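# Place cup carrier flat inside standing paper bag

## Task

Get the cup carrier inside the paper bag, resting flat and upright on the bag's floor, with the bag still upright on the table and open, its rim raised on every side; this must hold without the robot supporting anything, and at the end both grippers must have released and moved away.

## Robot and tools

Robot: two arms, left_arm and right_arm, each ending in a two-finger gripper. All poses use one shared scene frame: origin on the table surface midway between the arms, +x out over the table, +z up, and left_arm sits on the +y side. The arm names do not tell you which side of a camera image they appear on. A gripper's fingers point along its own +z axis and close along its own y axis. The reported end_effector_position is the spot between the finger pads, roughly 1 cm short of the tips. Printed hand positions can be slightly wrong, more so far from the base, and motions often stop a centimetre or so short, usually low.

Row format (used by every motion): one flat list of 16 numbers covering both arms, even if only one moves: left_arm x, y, z, qw, qx, qy, qz, opening, then right_arm x, y, z, qw, qx, qy, qz, opening. x, y, z are an absolute target position in metres in the scene frame; the quaternion is an absolute target orientation, w first. Opening runs from -1 (closed) to +1 (fully open, 0.094 m). An arm meant to stay still should get its last reported position with the quaternion you have been sending it, not the drifted reported one, plus the opening it should keep. A target more than 0.6 m from an arm's last reported position along any of its gripper axes makes the whole call rejected, and nothing is sent. Each control step the controller limits the commanded pose to 70 mm and 16 degrees from the measured one, favouring position over orientation when both cannot be met.

execute_actions: argument actions, a list with zero or one item, plus optional pictures (boolean). An empty list just reports the state. An action {"rows": [[16 numbers], ...], "steps": n} runs up to 15 control steps of 1/30 s, one row per step, reusing the final row if rows run out (default 15 steps). A wait item {"steps": n} (up to 300) sends nothing and returns after n steps counted from the previous result, your thinking time included. After an action, each arm continues at most to its last clipped pose, so long trips need several calls.

move: argument target, a single 16-number row as above (absolute poses), and optional speed in m/s from 0.002 to 0.5 (default 0.25; turning allowed up to twice that in rad/s). Grippers travel straight toward their targets, finishing together, in 0.5 to 10 s; longer trips are cut off at 10 s. Rotation takes the shorter way. Paths ignore obstacles and the other arm; grippers lag, wander and may overshoot the speed, especially near full reach. Openings are sent when the move begins. The result adds a move: line with the ending (done, off_target, moving, held, fault) and any limits (paced = target was clipped; held = a safety check blocked steps, after which the arm may lurch quickly), plus each gripper's distance to its target. If only one arm is named, the other finished fine.

wait: argument seconds, 0 to 10; the scene runs with no new commands.

zoom_image: arguments camera (cam_head_left, cam_head_right, cam_high, cam_low, cam_left_wrist, cam_right_wrist) and region [x0, y0, x1, y1] in pixels, origin top-left, at most 504 by 504. Gives a sharper crop of that camera's latest image (all images 672x504).

finished_scene: argument scene, the number of the current scene.

Reading results: the state line gives each arm's pose as left_arm: ... | right_arm: .... grip_measured is finger opening on the command scale; Joint positions ends with opening in metres. A pose unreachable line means the clearance check altered or stopped that arm's command; HELD flags steps that were not sent. A Hand target line shows where the controller is currently driving each gripper. FAULT lines mean an arm stopped. MOTOR HOT appears from 75 °C; at 90 °C the arm pauses 10 s, and at 100 °C it goes limp and drops. Joint torques are total drive output, offset and noisy, not a clean contact signal.

Gripping: to hold something, command an opening roughly 0.03 below the current grip_measured; less margin grips more gently. Pads push about 50 to 62 N at most, less on very thin parts (under about 2 mm).

Cautions: the simulation keeps running while you think, so long replies let time pass. Occasional tugs may hit held parts or shove loose ones. Never push a rigid object off the table, never let the arms collide or press together, avoid dropping, slamming or shoving hard; faster contact and targets set deeper past a surface both mean harder pushes. Before finishing, open both grippers and lift them away so nothing rests on the robot.

Each tool is called after ">>>" by a JSON object that holds its "method" and its "body".

## Session

>>> {"method": "execute_actions", "body": {"actions": []}}

Scene clock: 0.00 s of 5400.00 s.
left_arm: end_effector_position=(+0.4394, +0.3905, +0.3645) grip_measured=+1.000 end_effector_quat_wxyz=(+0.421, +0.502, +0.518, +0.550) | right_arm: end_effector_position=(+0.1225, -0.4857, +0.1466) grip_measured=+1.000 end_effector_quat_wxyz=(+0.024, -0.152, +0.972, -0.179)
Joint positions: left_arm=[0.246 1.137 0.961 0.135 0.044 1.688 0.094] | right_arm=[-1.354  1.08   0.949 -1.078  0.019 -1.542  0.094]
Joint velocities: left_arm=[-0.002  0.007  0.002 -0.022  0.051 -0.037  0.   ] | right_arm=[ 0.002  0.012  0.007  0.007 -0.022  0.022  0.   ]
Joint torques (N m, as the arm reports them, + toward a larger angle): no reading
Motor temperatures (°C, as the motors report them): left_arm=[25 29 24 30 27 27] | right_arm=[27 24 27 28 26 26]
Hand target (left_arm): +0.437, +0.390, +0.375; +0.428, +0.494, +0.512, +0.556
Hand target (right_arm): +0.124, -0.486, +0.151; +0.028, -0.151, +0.971, -0.185

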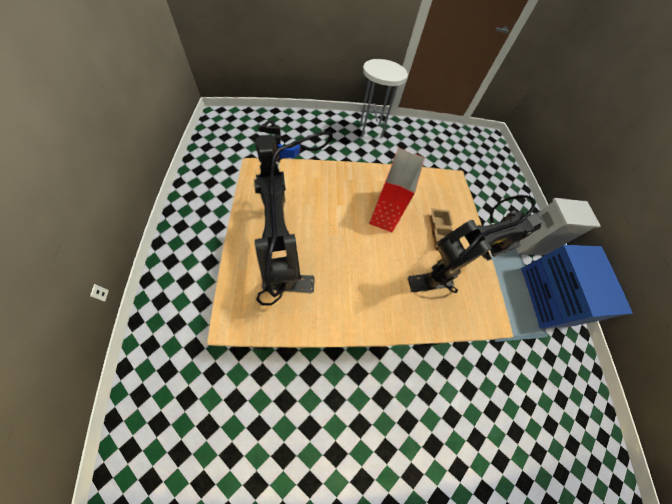

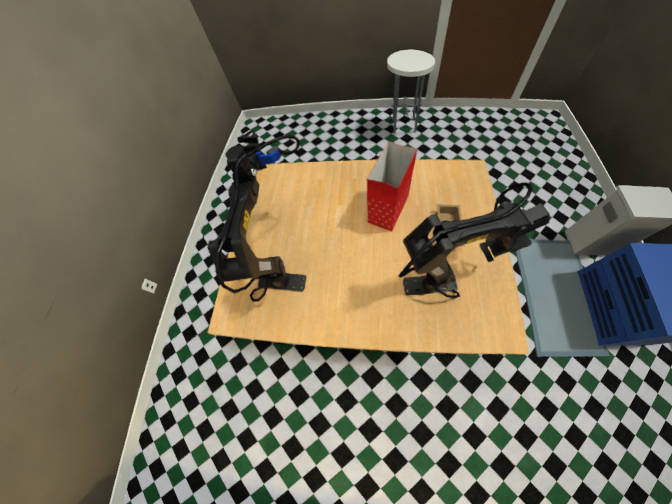

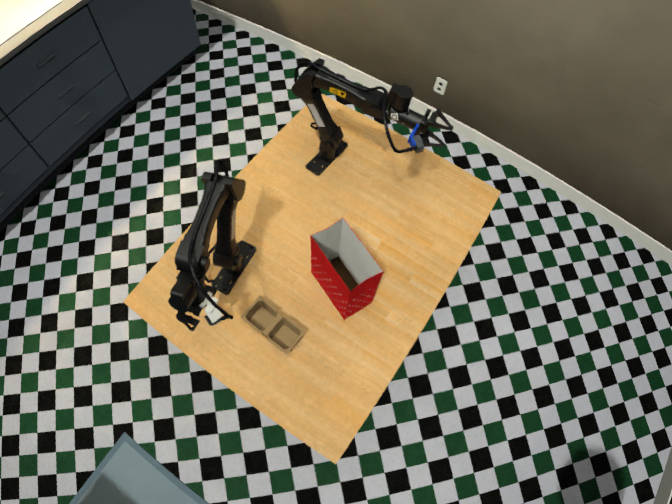

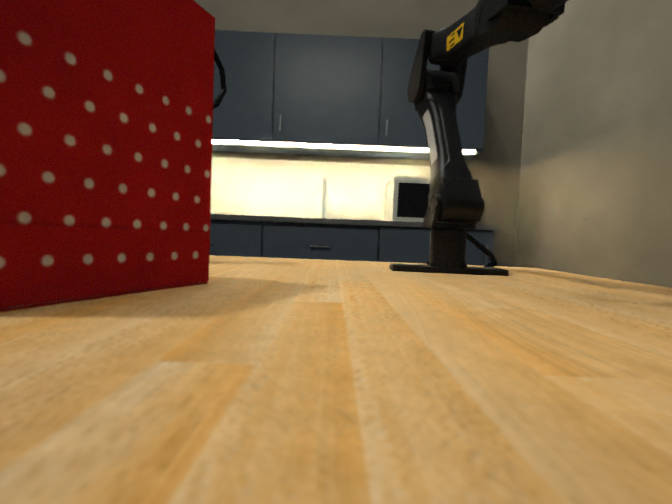

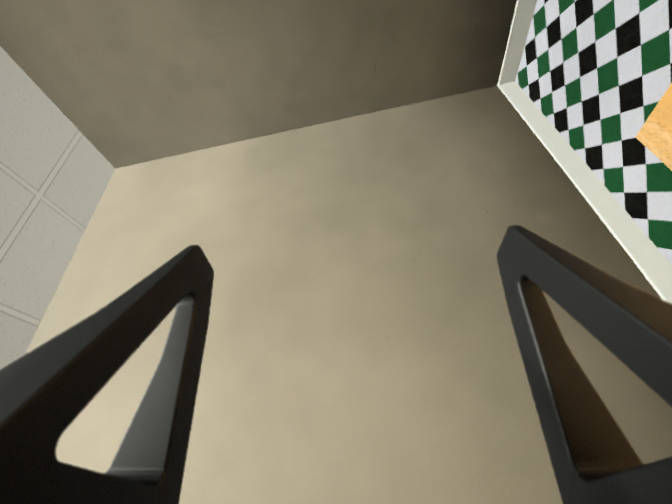

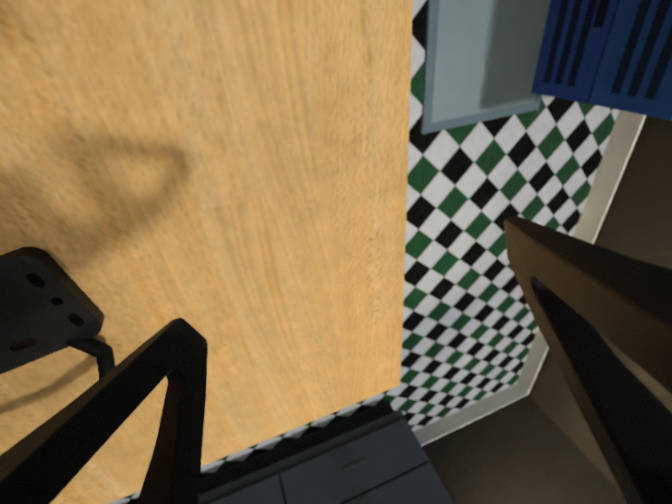

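>>> {"method": "move", "body": {"target": [0.35,0.35,0.3,0.421,0.502,0.518,0.55,1,0.25,-0.40,0.15,0,-0.707,0.707,0,0.4], "speed": 0.3}}

>>> {"method": "zoom_image", "body": {"camera": "cam_high", "region": [200,190,420,380]}}

Scene clock: 10.17 s of 5400.00 s.
left_arm: end_effector_position=(+0.3550, +0.3499, +0.2988) grip_measured=+1.000 end_effector_quat_wxyz=(+0.419, +0.506, +0.517, +0.549) | right_arm: end_effector_position=(+0.2458, -0.3994, +0.1469) grip_measured=+0.402 end_effector_quat_wxyz=(-0.018, -0.684, +0.729, -0.002)
Joint positions: left_arm=[ 0.083  0.714  0.548  0.118 -0.116  1.688  0.094] | right_arm=[-0.699  1.46   1.276 -1.393  0.035 -2.079  0.066]
Joint velocities: left_arm=[-0.017  0.007 -0.007 -0.037 -0.022  0.022  0.   ] | right_arm=[-0.002 -0.012  0.012  0.037  0.037 -0.066 -0.   ]
Joint torques (N m, as the arm reports them, + toward a larger angle): left_arm=[-0.68 -1.73  6.26  1.85 -0.07 -0.08] | right_arm=[ 0.94 -4.15  9.56 -0.07  0.08 -0.07]
Motor temperatures (°C, as the motors report them): left_arm=[25 29 26 33 27 27] | right_arm=[27 25 28 28 26 26]
Hand target (left_arm): +0.351, +0.349, +0.299; +0.422, +0.501, +0.519, +0.549
Hand target (right_arm): +0.247, -0.398, +0.151; +0.020, +0.690, -0.724, -0.003
Off the commanded pose (left_arm): 0.005 m, 1 deg.
Off the commanded pose (right_arm): 0.005 m, 4 deg.
joint sent to its limit (right arm) — the command would take joint 6 (wrist roll) past its lower limit, so that joint was sent only as far as its limit.
After step 90, 4.47 s passed at rest.
move: off_target (right_arm)

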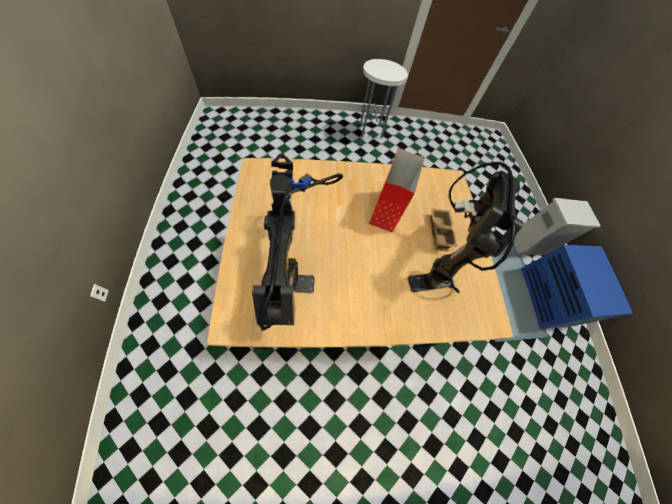

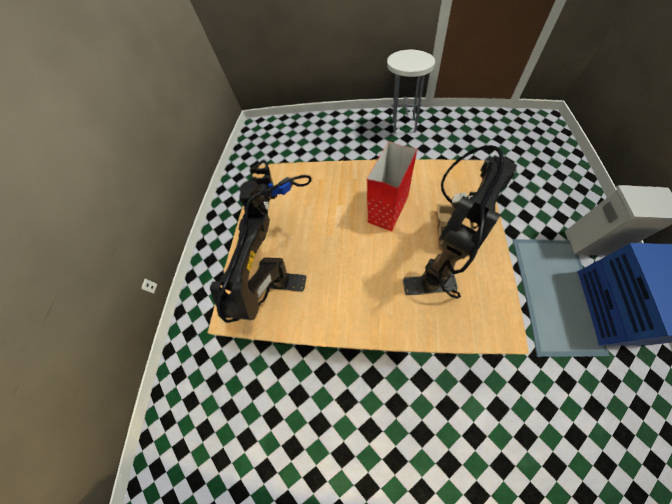

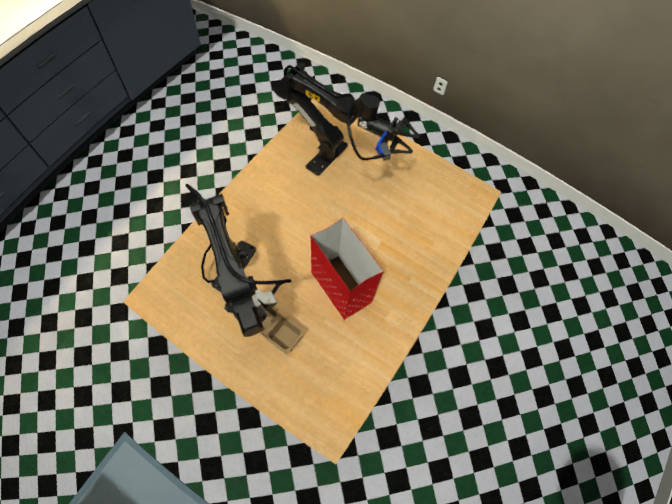

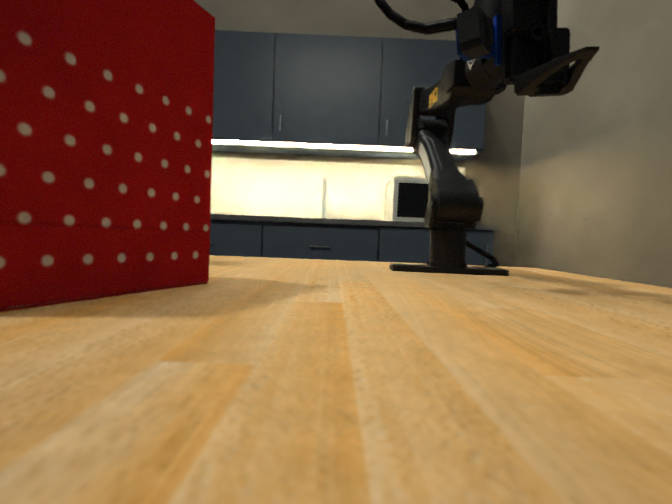

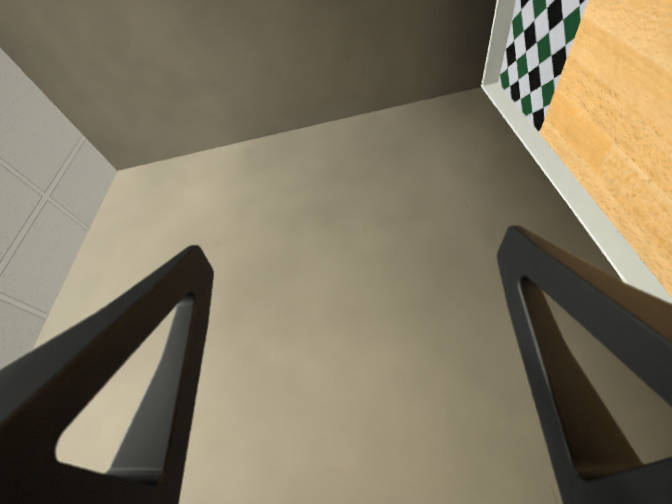

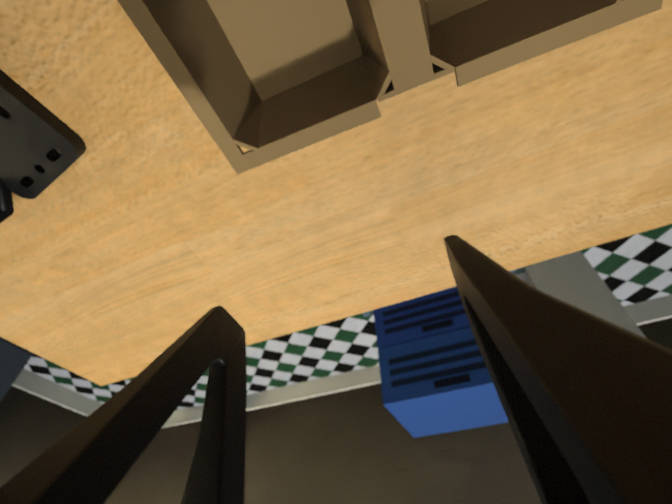

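Region (200, 190, 420, 380) of cam_high's 672x504 image, scaled by 2.291, with more detail than that image has; it fills the top 435 rows of this view, and the rest is white.

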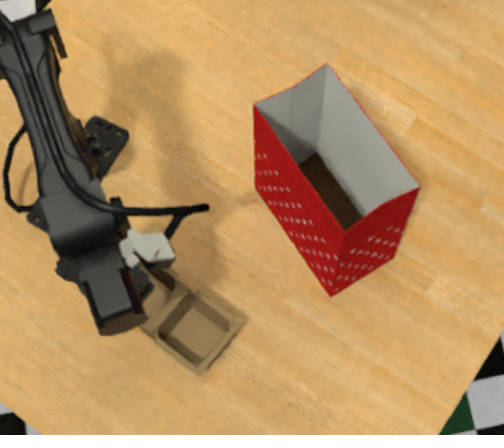

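>>> {"method": "move", "body": {"target": [0.35,0.35,0.3,0.421,0.502,0.518,0.55,1,0.315,-0.365,0.085,0,-0.707,0.707,0,0.4]}}

Scene clock: 13.63 s of 5400.00 s.
left_arm: end_effector_position=(+0.3549, +0.3500, +0.2972) grip_measured=+1.000 end_effector_quat_wxyz=(+0.417, +0.508, +0.518, +0.547) | right_arm: end_effector_position=(+0.3112, -0.3688, +0.0880) grip_measured=+0.402 end_effector_quat_wxyz=(-0.008, -0.707, +0.707, -0.002)
Joint positions: left_arm=[ 0.083  0.714  0.548  0.112 -0.117  1.688  0.094] | right_arm=[-0.494  1.638  1.216 -1.151  0.017 -1.938  0.066]
Joint velocities: left_arm=[-0.002 -0.012 -0.002 -0.081  0.051  0.022  0.   ] | right_arm=[ 0.007 -0.002 -0.007 -0.022  0.066  0.037 -0.001]
Joint torques (N m, as the arm reports them, + toward a larger angle): left_arm=[-0.28 -1.99  6.43  1.86 -0.06 -0.08] | right_arm=[ 0.69 -6.78  6.03  0.23 -0.15  0.07]
Motor temperatures (°C, as the motors report them): left_arm=[25 29 26 34 27 27] | right_arm=[27 25 29 28 26 26]
Hand target (left_arm): +0.350, +0.350, +0.300; +0.421, +0.502, +0.518, +0.550
Hand target (right_arm): +0.313, -0.364, +0.085; +0.002, +0.707, -0.707, -0.001
Off the commanded pose (left_arm): 0.006 m, 1 deg.
Off the commanded pose (right_arm): 0.006 m, 1 deg.
move: done

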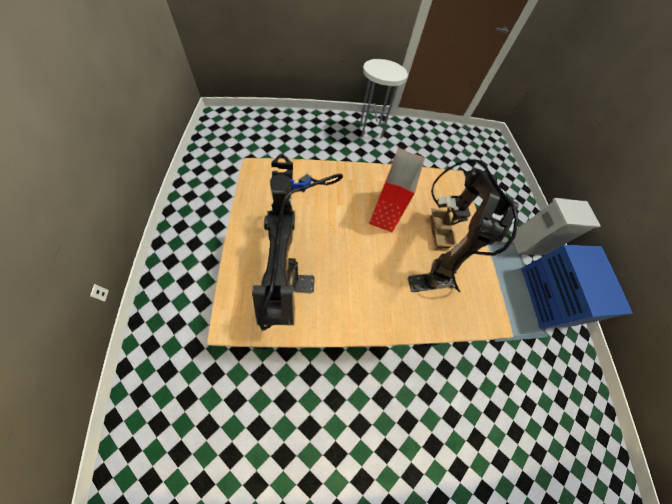

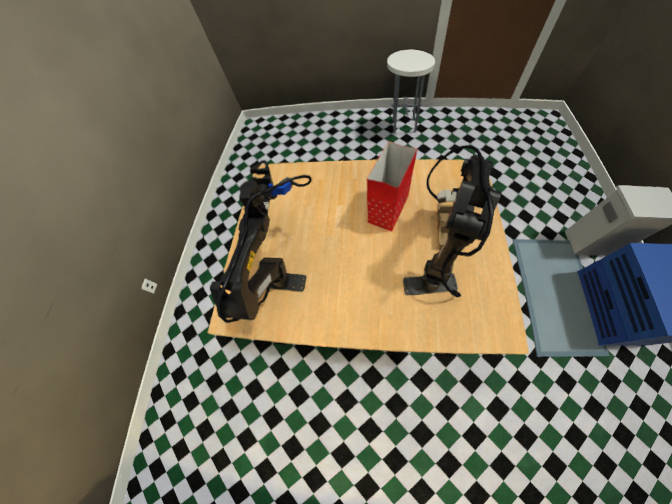

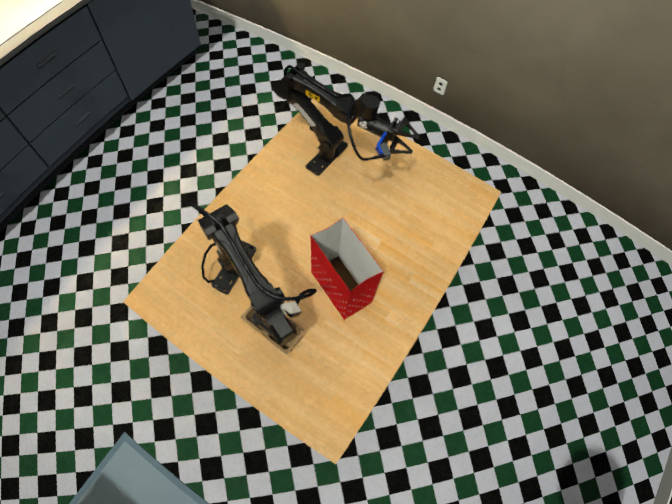

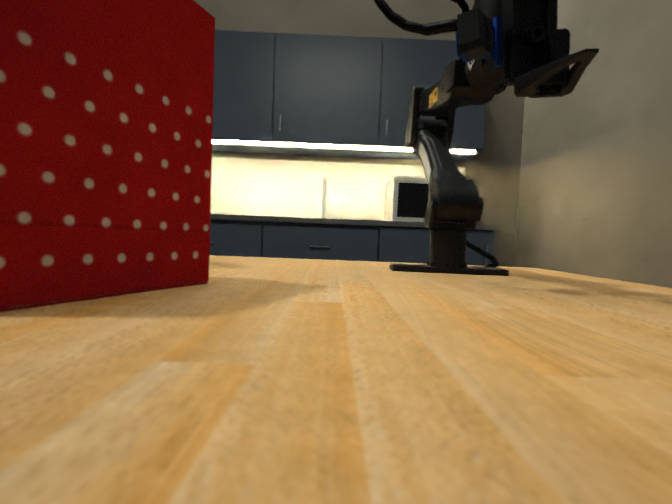

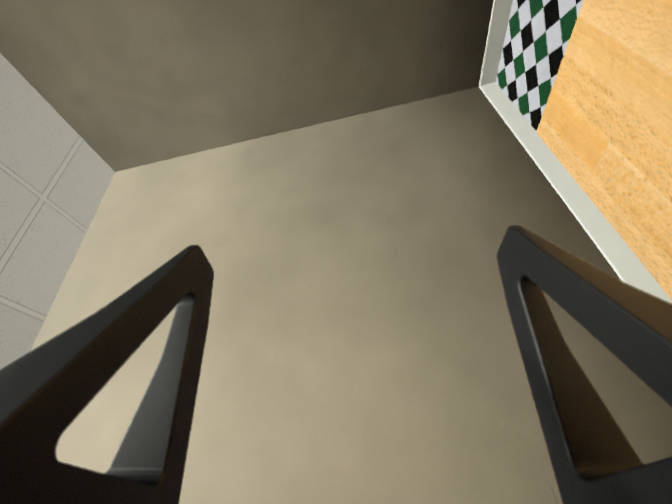

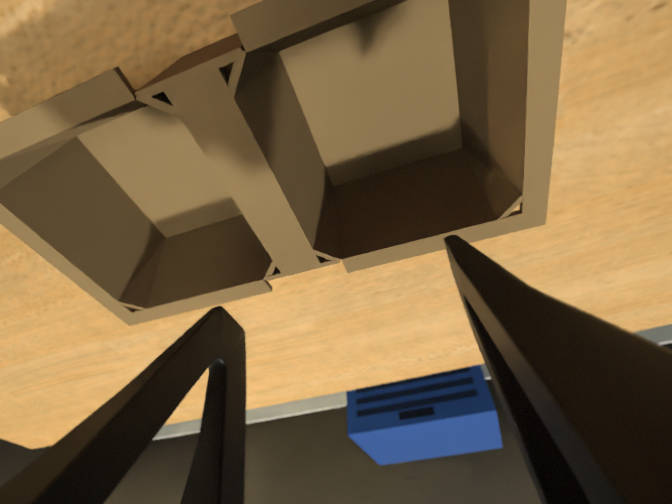

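>>> {"method": "move", "body": {"target": [0.35,0.35,0.3,0.421,0.502,0.518,0.55,1,0.30,-0.358,0.033,0,-0.74,0.673,0,0.4], "speed": 0.1}}

Scene clock: 19.03 s of 5400.00 s.
left_arm: end_effector_position=(+0.3549, +0.3500, +0.2971) grip_measured=+1.000 end_effector_quat_wxyz=(+0.417, +0.508, +0.518, +0.547) | right_arm: end_effector_position=(+0.2984, -0.3637, +0.0366) grip_measured=+0.402 end_effector_quat_wxyz=(+0.007, +0.734, -0.679, +0.005)
Joint positions: left_arm=[ 0.083  0.714  0.548  0.112 -0.117  1.688  0.094] | right_arm=[-0.494  1.638  1.003 -0.932  0.017 -2.017  0.066]
Joint velocities: left_arm=[-0.002 -0.002  0.002  0.007 -0.037 -0.022  0.   ] | right_arm=[ 0.002 -0.002 -0.002  0.007  0.051 -0.066 -0.001]
Joint torques (N m, as the arm reports them, + toward a larger angle): left_arm=[-0.18 -1.97  6.48  1.87 -0.05 -0.11] | right_arm=[ 0.96 -6.62  5.37  0.29 -0.17 -0.06]
Motor temperatures (°C, as the motors report them): left_arm=[25 29 26 34 27 27] | right_arm=[27 25 28 28 26 26]
Hand target (left_arm): +0.350, +0.350, +0.300; +0.421, +0.502, +0.518, +0.550
Hand target (right_arm): +0.299, -0.358, +0.033; +0.000, +0.740, -0.673, -0.000
Off the commanded pose (left_arm): 0.006 m, 1 deg.
Off the commanded pose (right_arm): 0.007 m, 1 deg.
After step 90, 1.23 s passed at rest.
move: done

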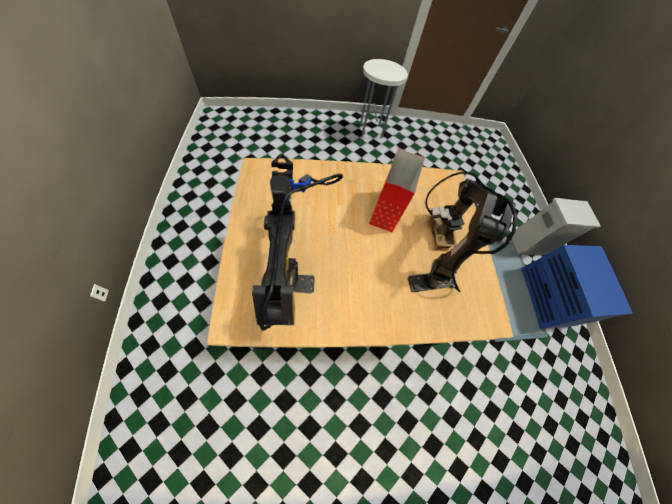

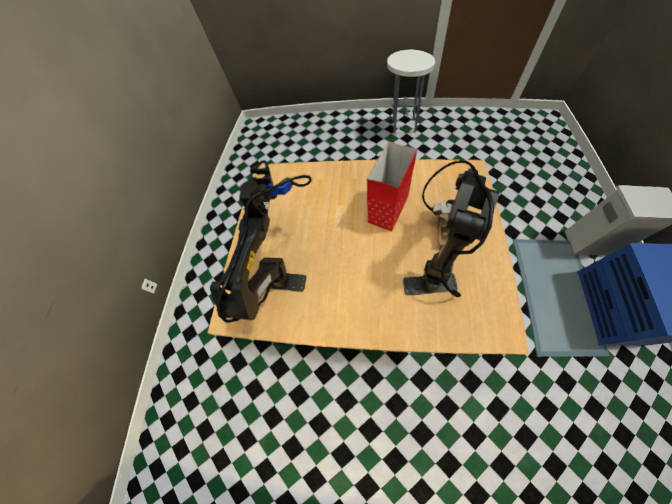

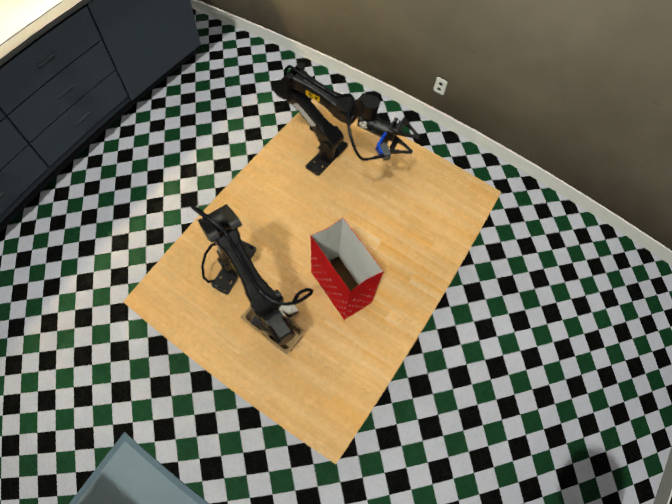

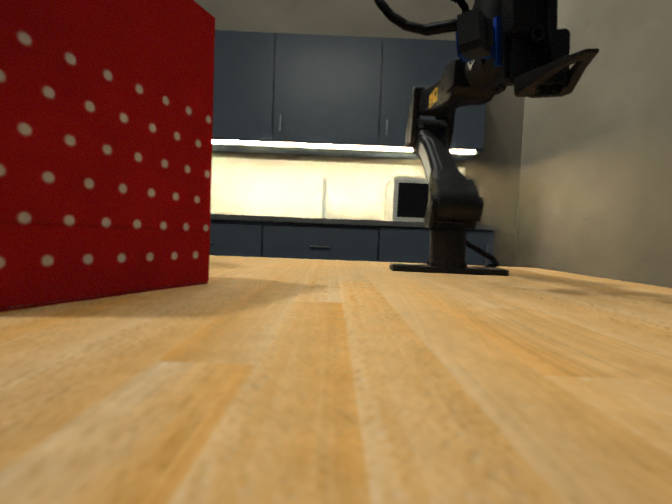

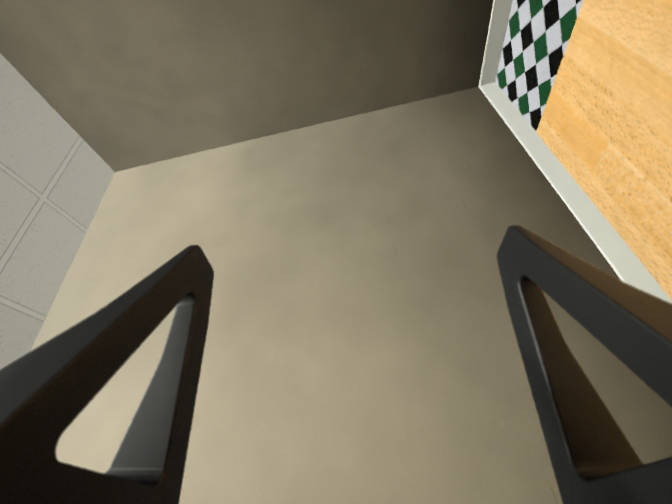

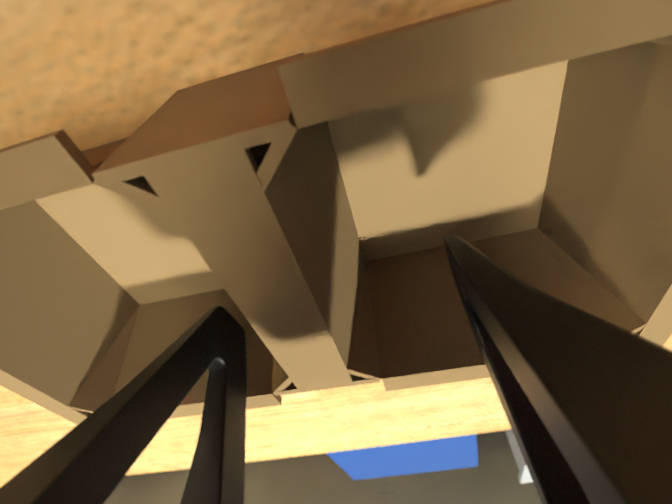

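>>> {"method": "move", "body": {"target": [0.35,0.35,0.3,0.421,0.502,0.518,0.55,1,0.288,-0.36,0.03,0,-0.725,0.689,0,-0.43], "speed": 0.1}}

>>> {"method": "move", "body": {"target": [0.35,0.35,0.3,0.421,0.502,0.518,0.55,1,0.36,-0.36,0.44,0.349,-0.332,0.843,-0.24,-0.43]}}

Scene clock: 26.87 s of 5400.00 s.
left_arm: end_effector_position=(+0.3549, +0.3500, +0.2971) grip_measured=+1.000 end_effector_quat_wxyz=(+0.417, +0.508, +0.518, +0.547) | right_arm: end_effector_position=(+0.2917, -0.3612, +0.0293) grip_measured=-0.428 end_effector_quat_wxyz=(+0.009, +0.731, -0.682, -0.000)
Joint positions: left_arm=[ 0.083  0.714  0.548  0.112 -0.117  1.689  0.094] | right_arm=[-0.494  1.633  0.966 -0.911  0.017 -2.008  0.027]
Joint velocities: left_arm=[-0.002 -0.002 -0.007 -0.007  0.007 -0.007  0.   ] | right_arm=[ 0.002  0.007  0.002  0.037 -0.022  0.051  0.   ]
Joint torques (N m, as the arm reports them, + toward a larger angle): left_arm=[-0.29 -1.98  6.44  1.89 -0.06 -0.09] | right_arm=[-1.09 -8.56  4.42  0.2  -0.18  0.08]
Motor temperatures (°C, as the motors report them): left_arm=[25 29 26 35 27 27] | right_arm=[27 25 28 28 26 26]
Hand target (left_arm): +0.350, +0.350, +0.300; +0.421, +0.502, +0.518, +0.550
Hand target (right_arm): +0.288, -0.360, +0.030; +0.000, +0.725, -0.689, -0.000
Off the commanded pose (left_arm): 0.006 m, 1 deg.
Off the commanded pose (right_arm): 0.004 m, 1 deg.
After step 90, 4.13 s passed at rest.
move: done

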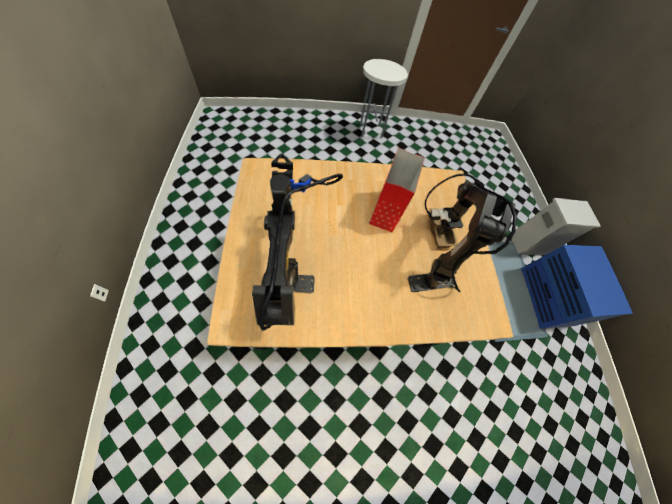

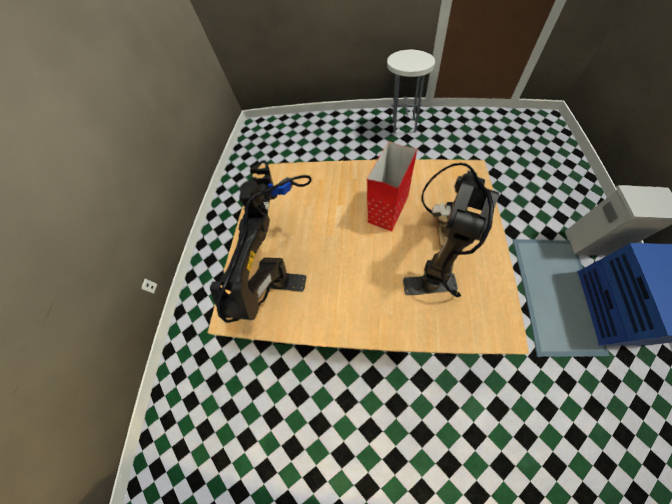

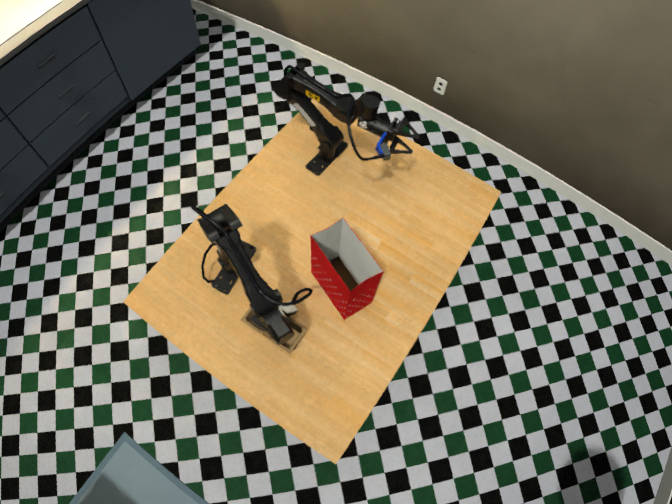

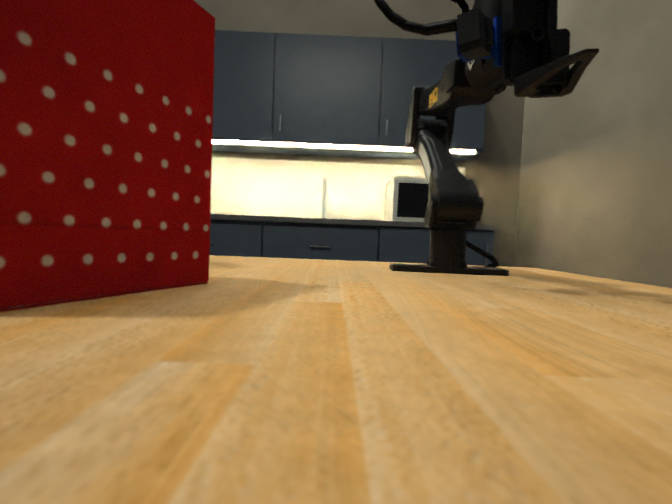

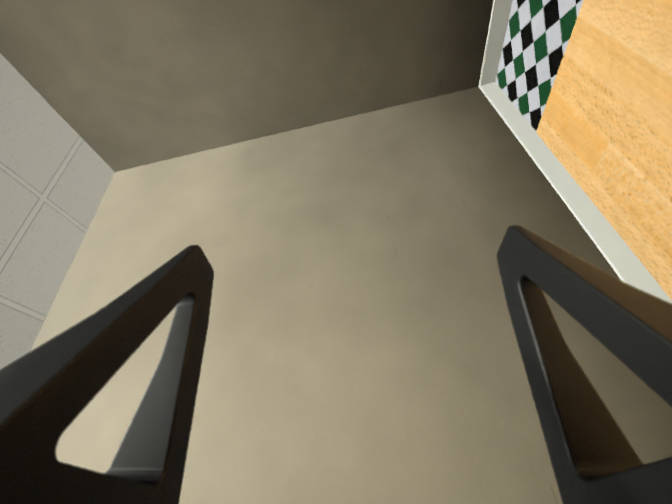

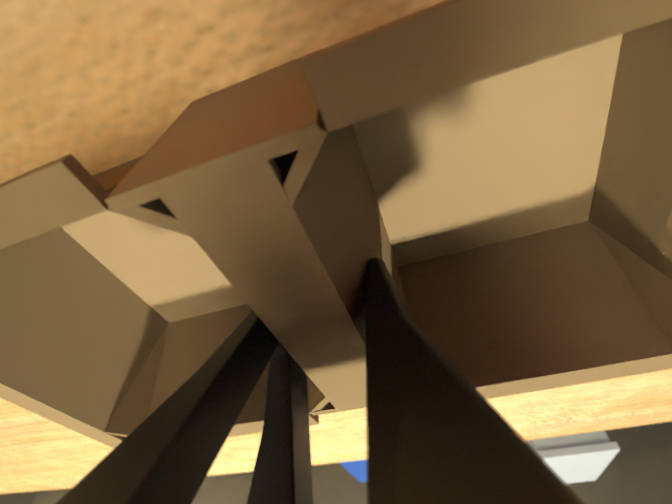

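Scene clock: 30.07 s of 5400.00 s.
left_arm: end_effector_position=(+0.3549, +0.3500, +0.2971) grip_measured=+1.000 end_effector_quat_wxyz=(+0.417, +0.508, +0.518, +0.547) | right_arm: end_effector_position=(+0.3658, -0.3653, +0.4374) grip_measured=-0.429 end_effector_quat_wxyz=(+0.350, -0.339, +0.840, -0.239)
Joint positions: left_arm=[ 0.083  0.714  0.548  0.112 -0.117  1.689  0.094] | right_arm=[-0.498  1.545  2.321 -1.478 -0.12  -1.084  0.027]
Joint velocities: left_arm=[-0.002  0.002 -0.002  0.037  0.037 -0.007  0.   ] | right_arm=[-0.002  0.012  0.007 -0.081  0.007 -0.007  0.001]
Joint torques (N m, as the arm reports them, + toward a larger angle): left_arm=[-0.34 -2.05  6.46  1.88 -0.02 -0.08] | right_arm=[ 1.11 -3.13  7.42  1.54 -0.01  0.09]
Motor temperatures (°C, as the motors report them): left_arm=[25 29 26 35 27 27] | right_arm=[27 25 29 28 26 26]
Hand target (left_arm): +0.350, +0.350, +0.300; +0.421, +0.502, +0.518, +0.550
Hand target (right_arm): +0.367, -0.362, +0.439; +0.351, -0.339, +0.840, -0.237
Off the commanded pose (left_arm): 0.006 m, 1 deg.
Off the commanded pose (right_arm): 0.008 m, 1 deg.
move: done

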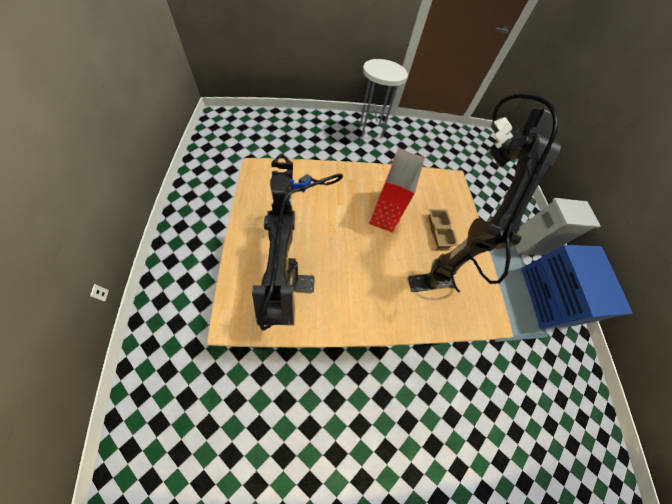

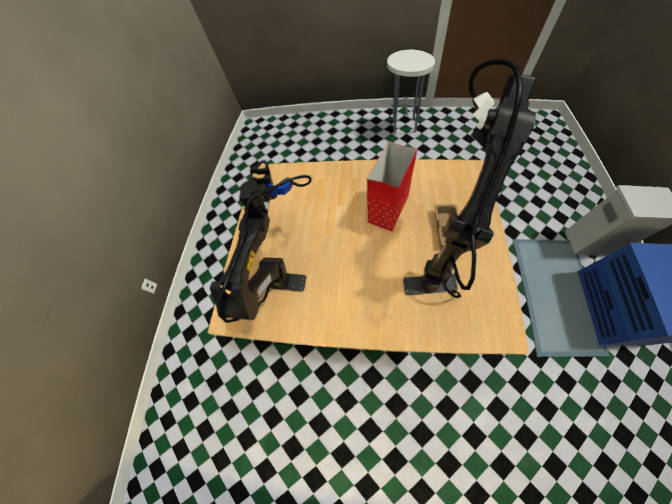

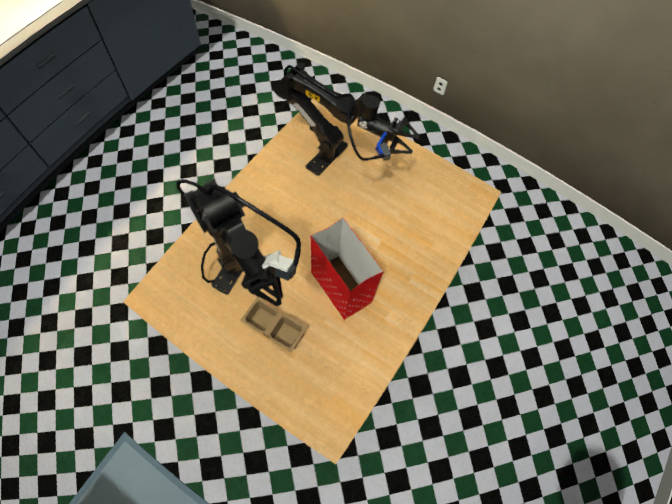

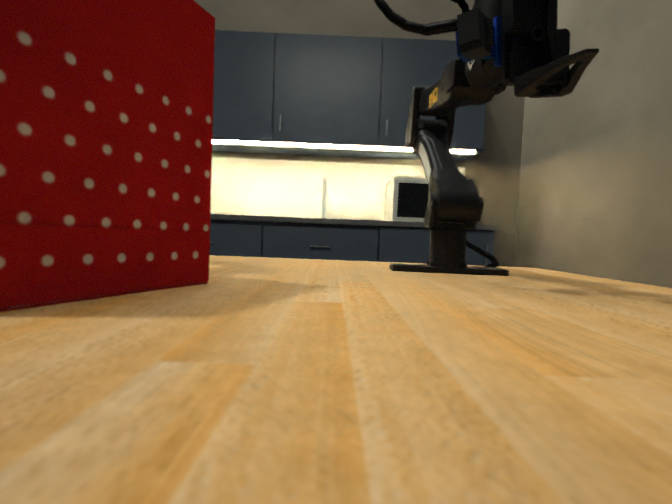

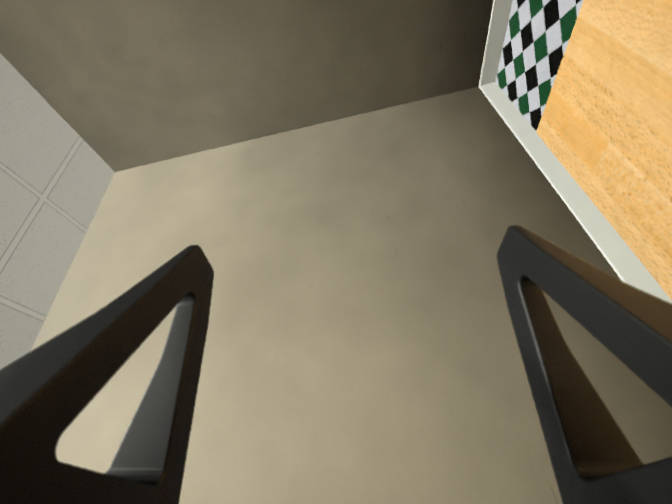

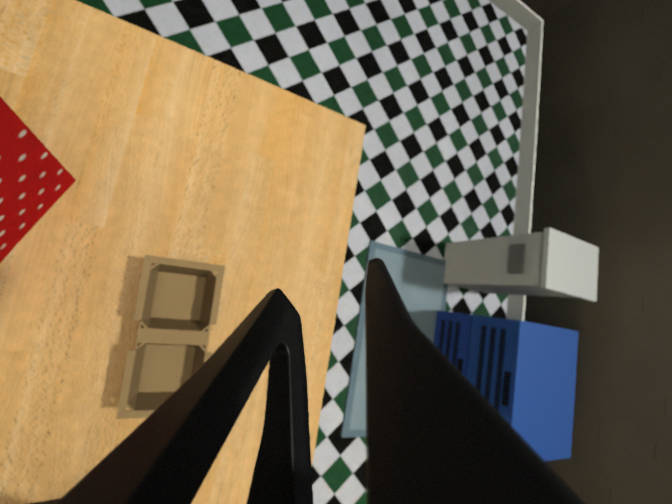

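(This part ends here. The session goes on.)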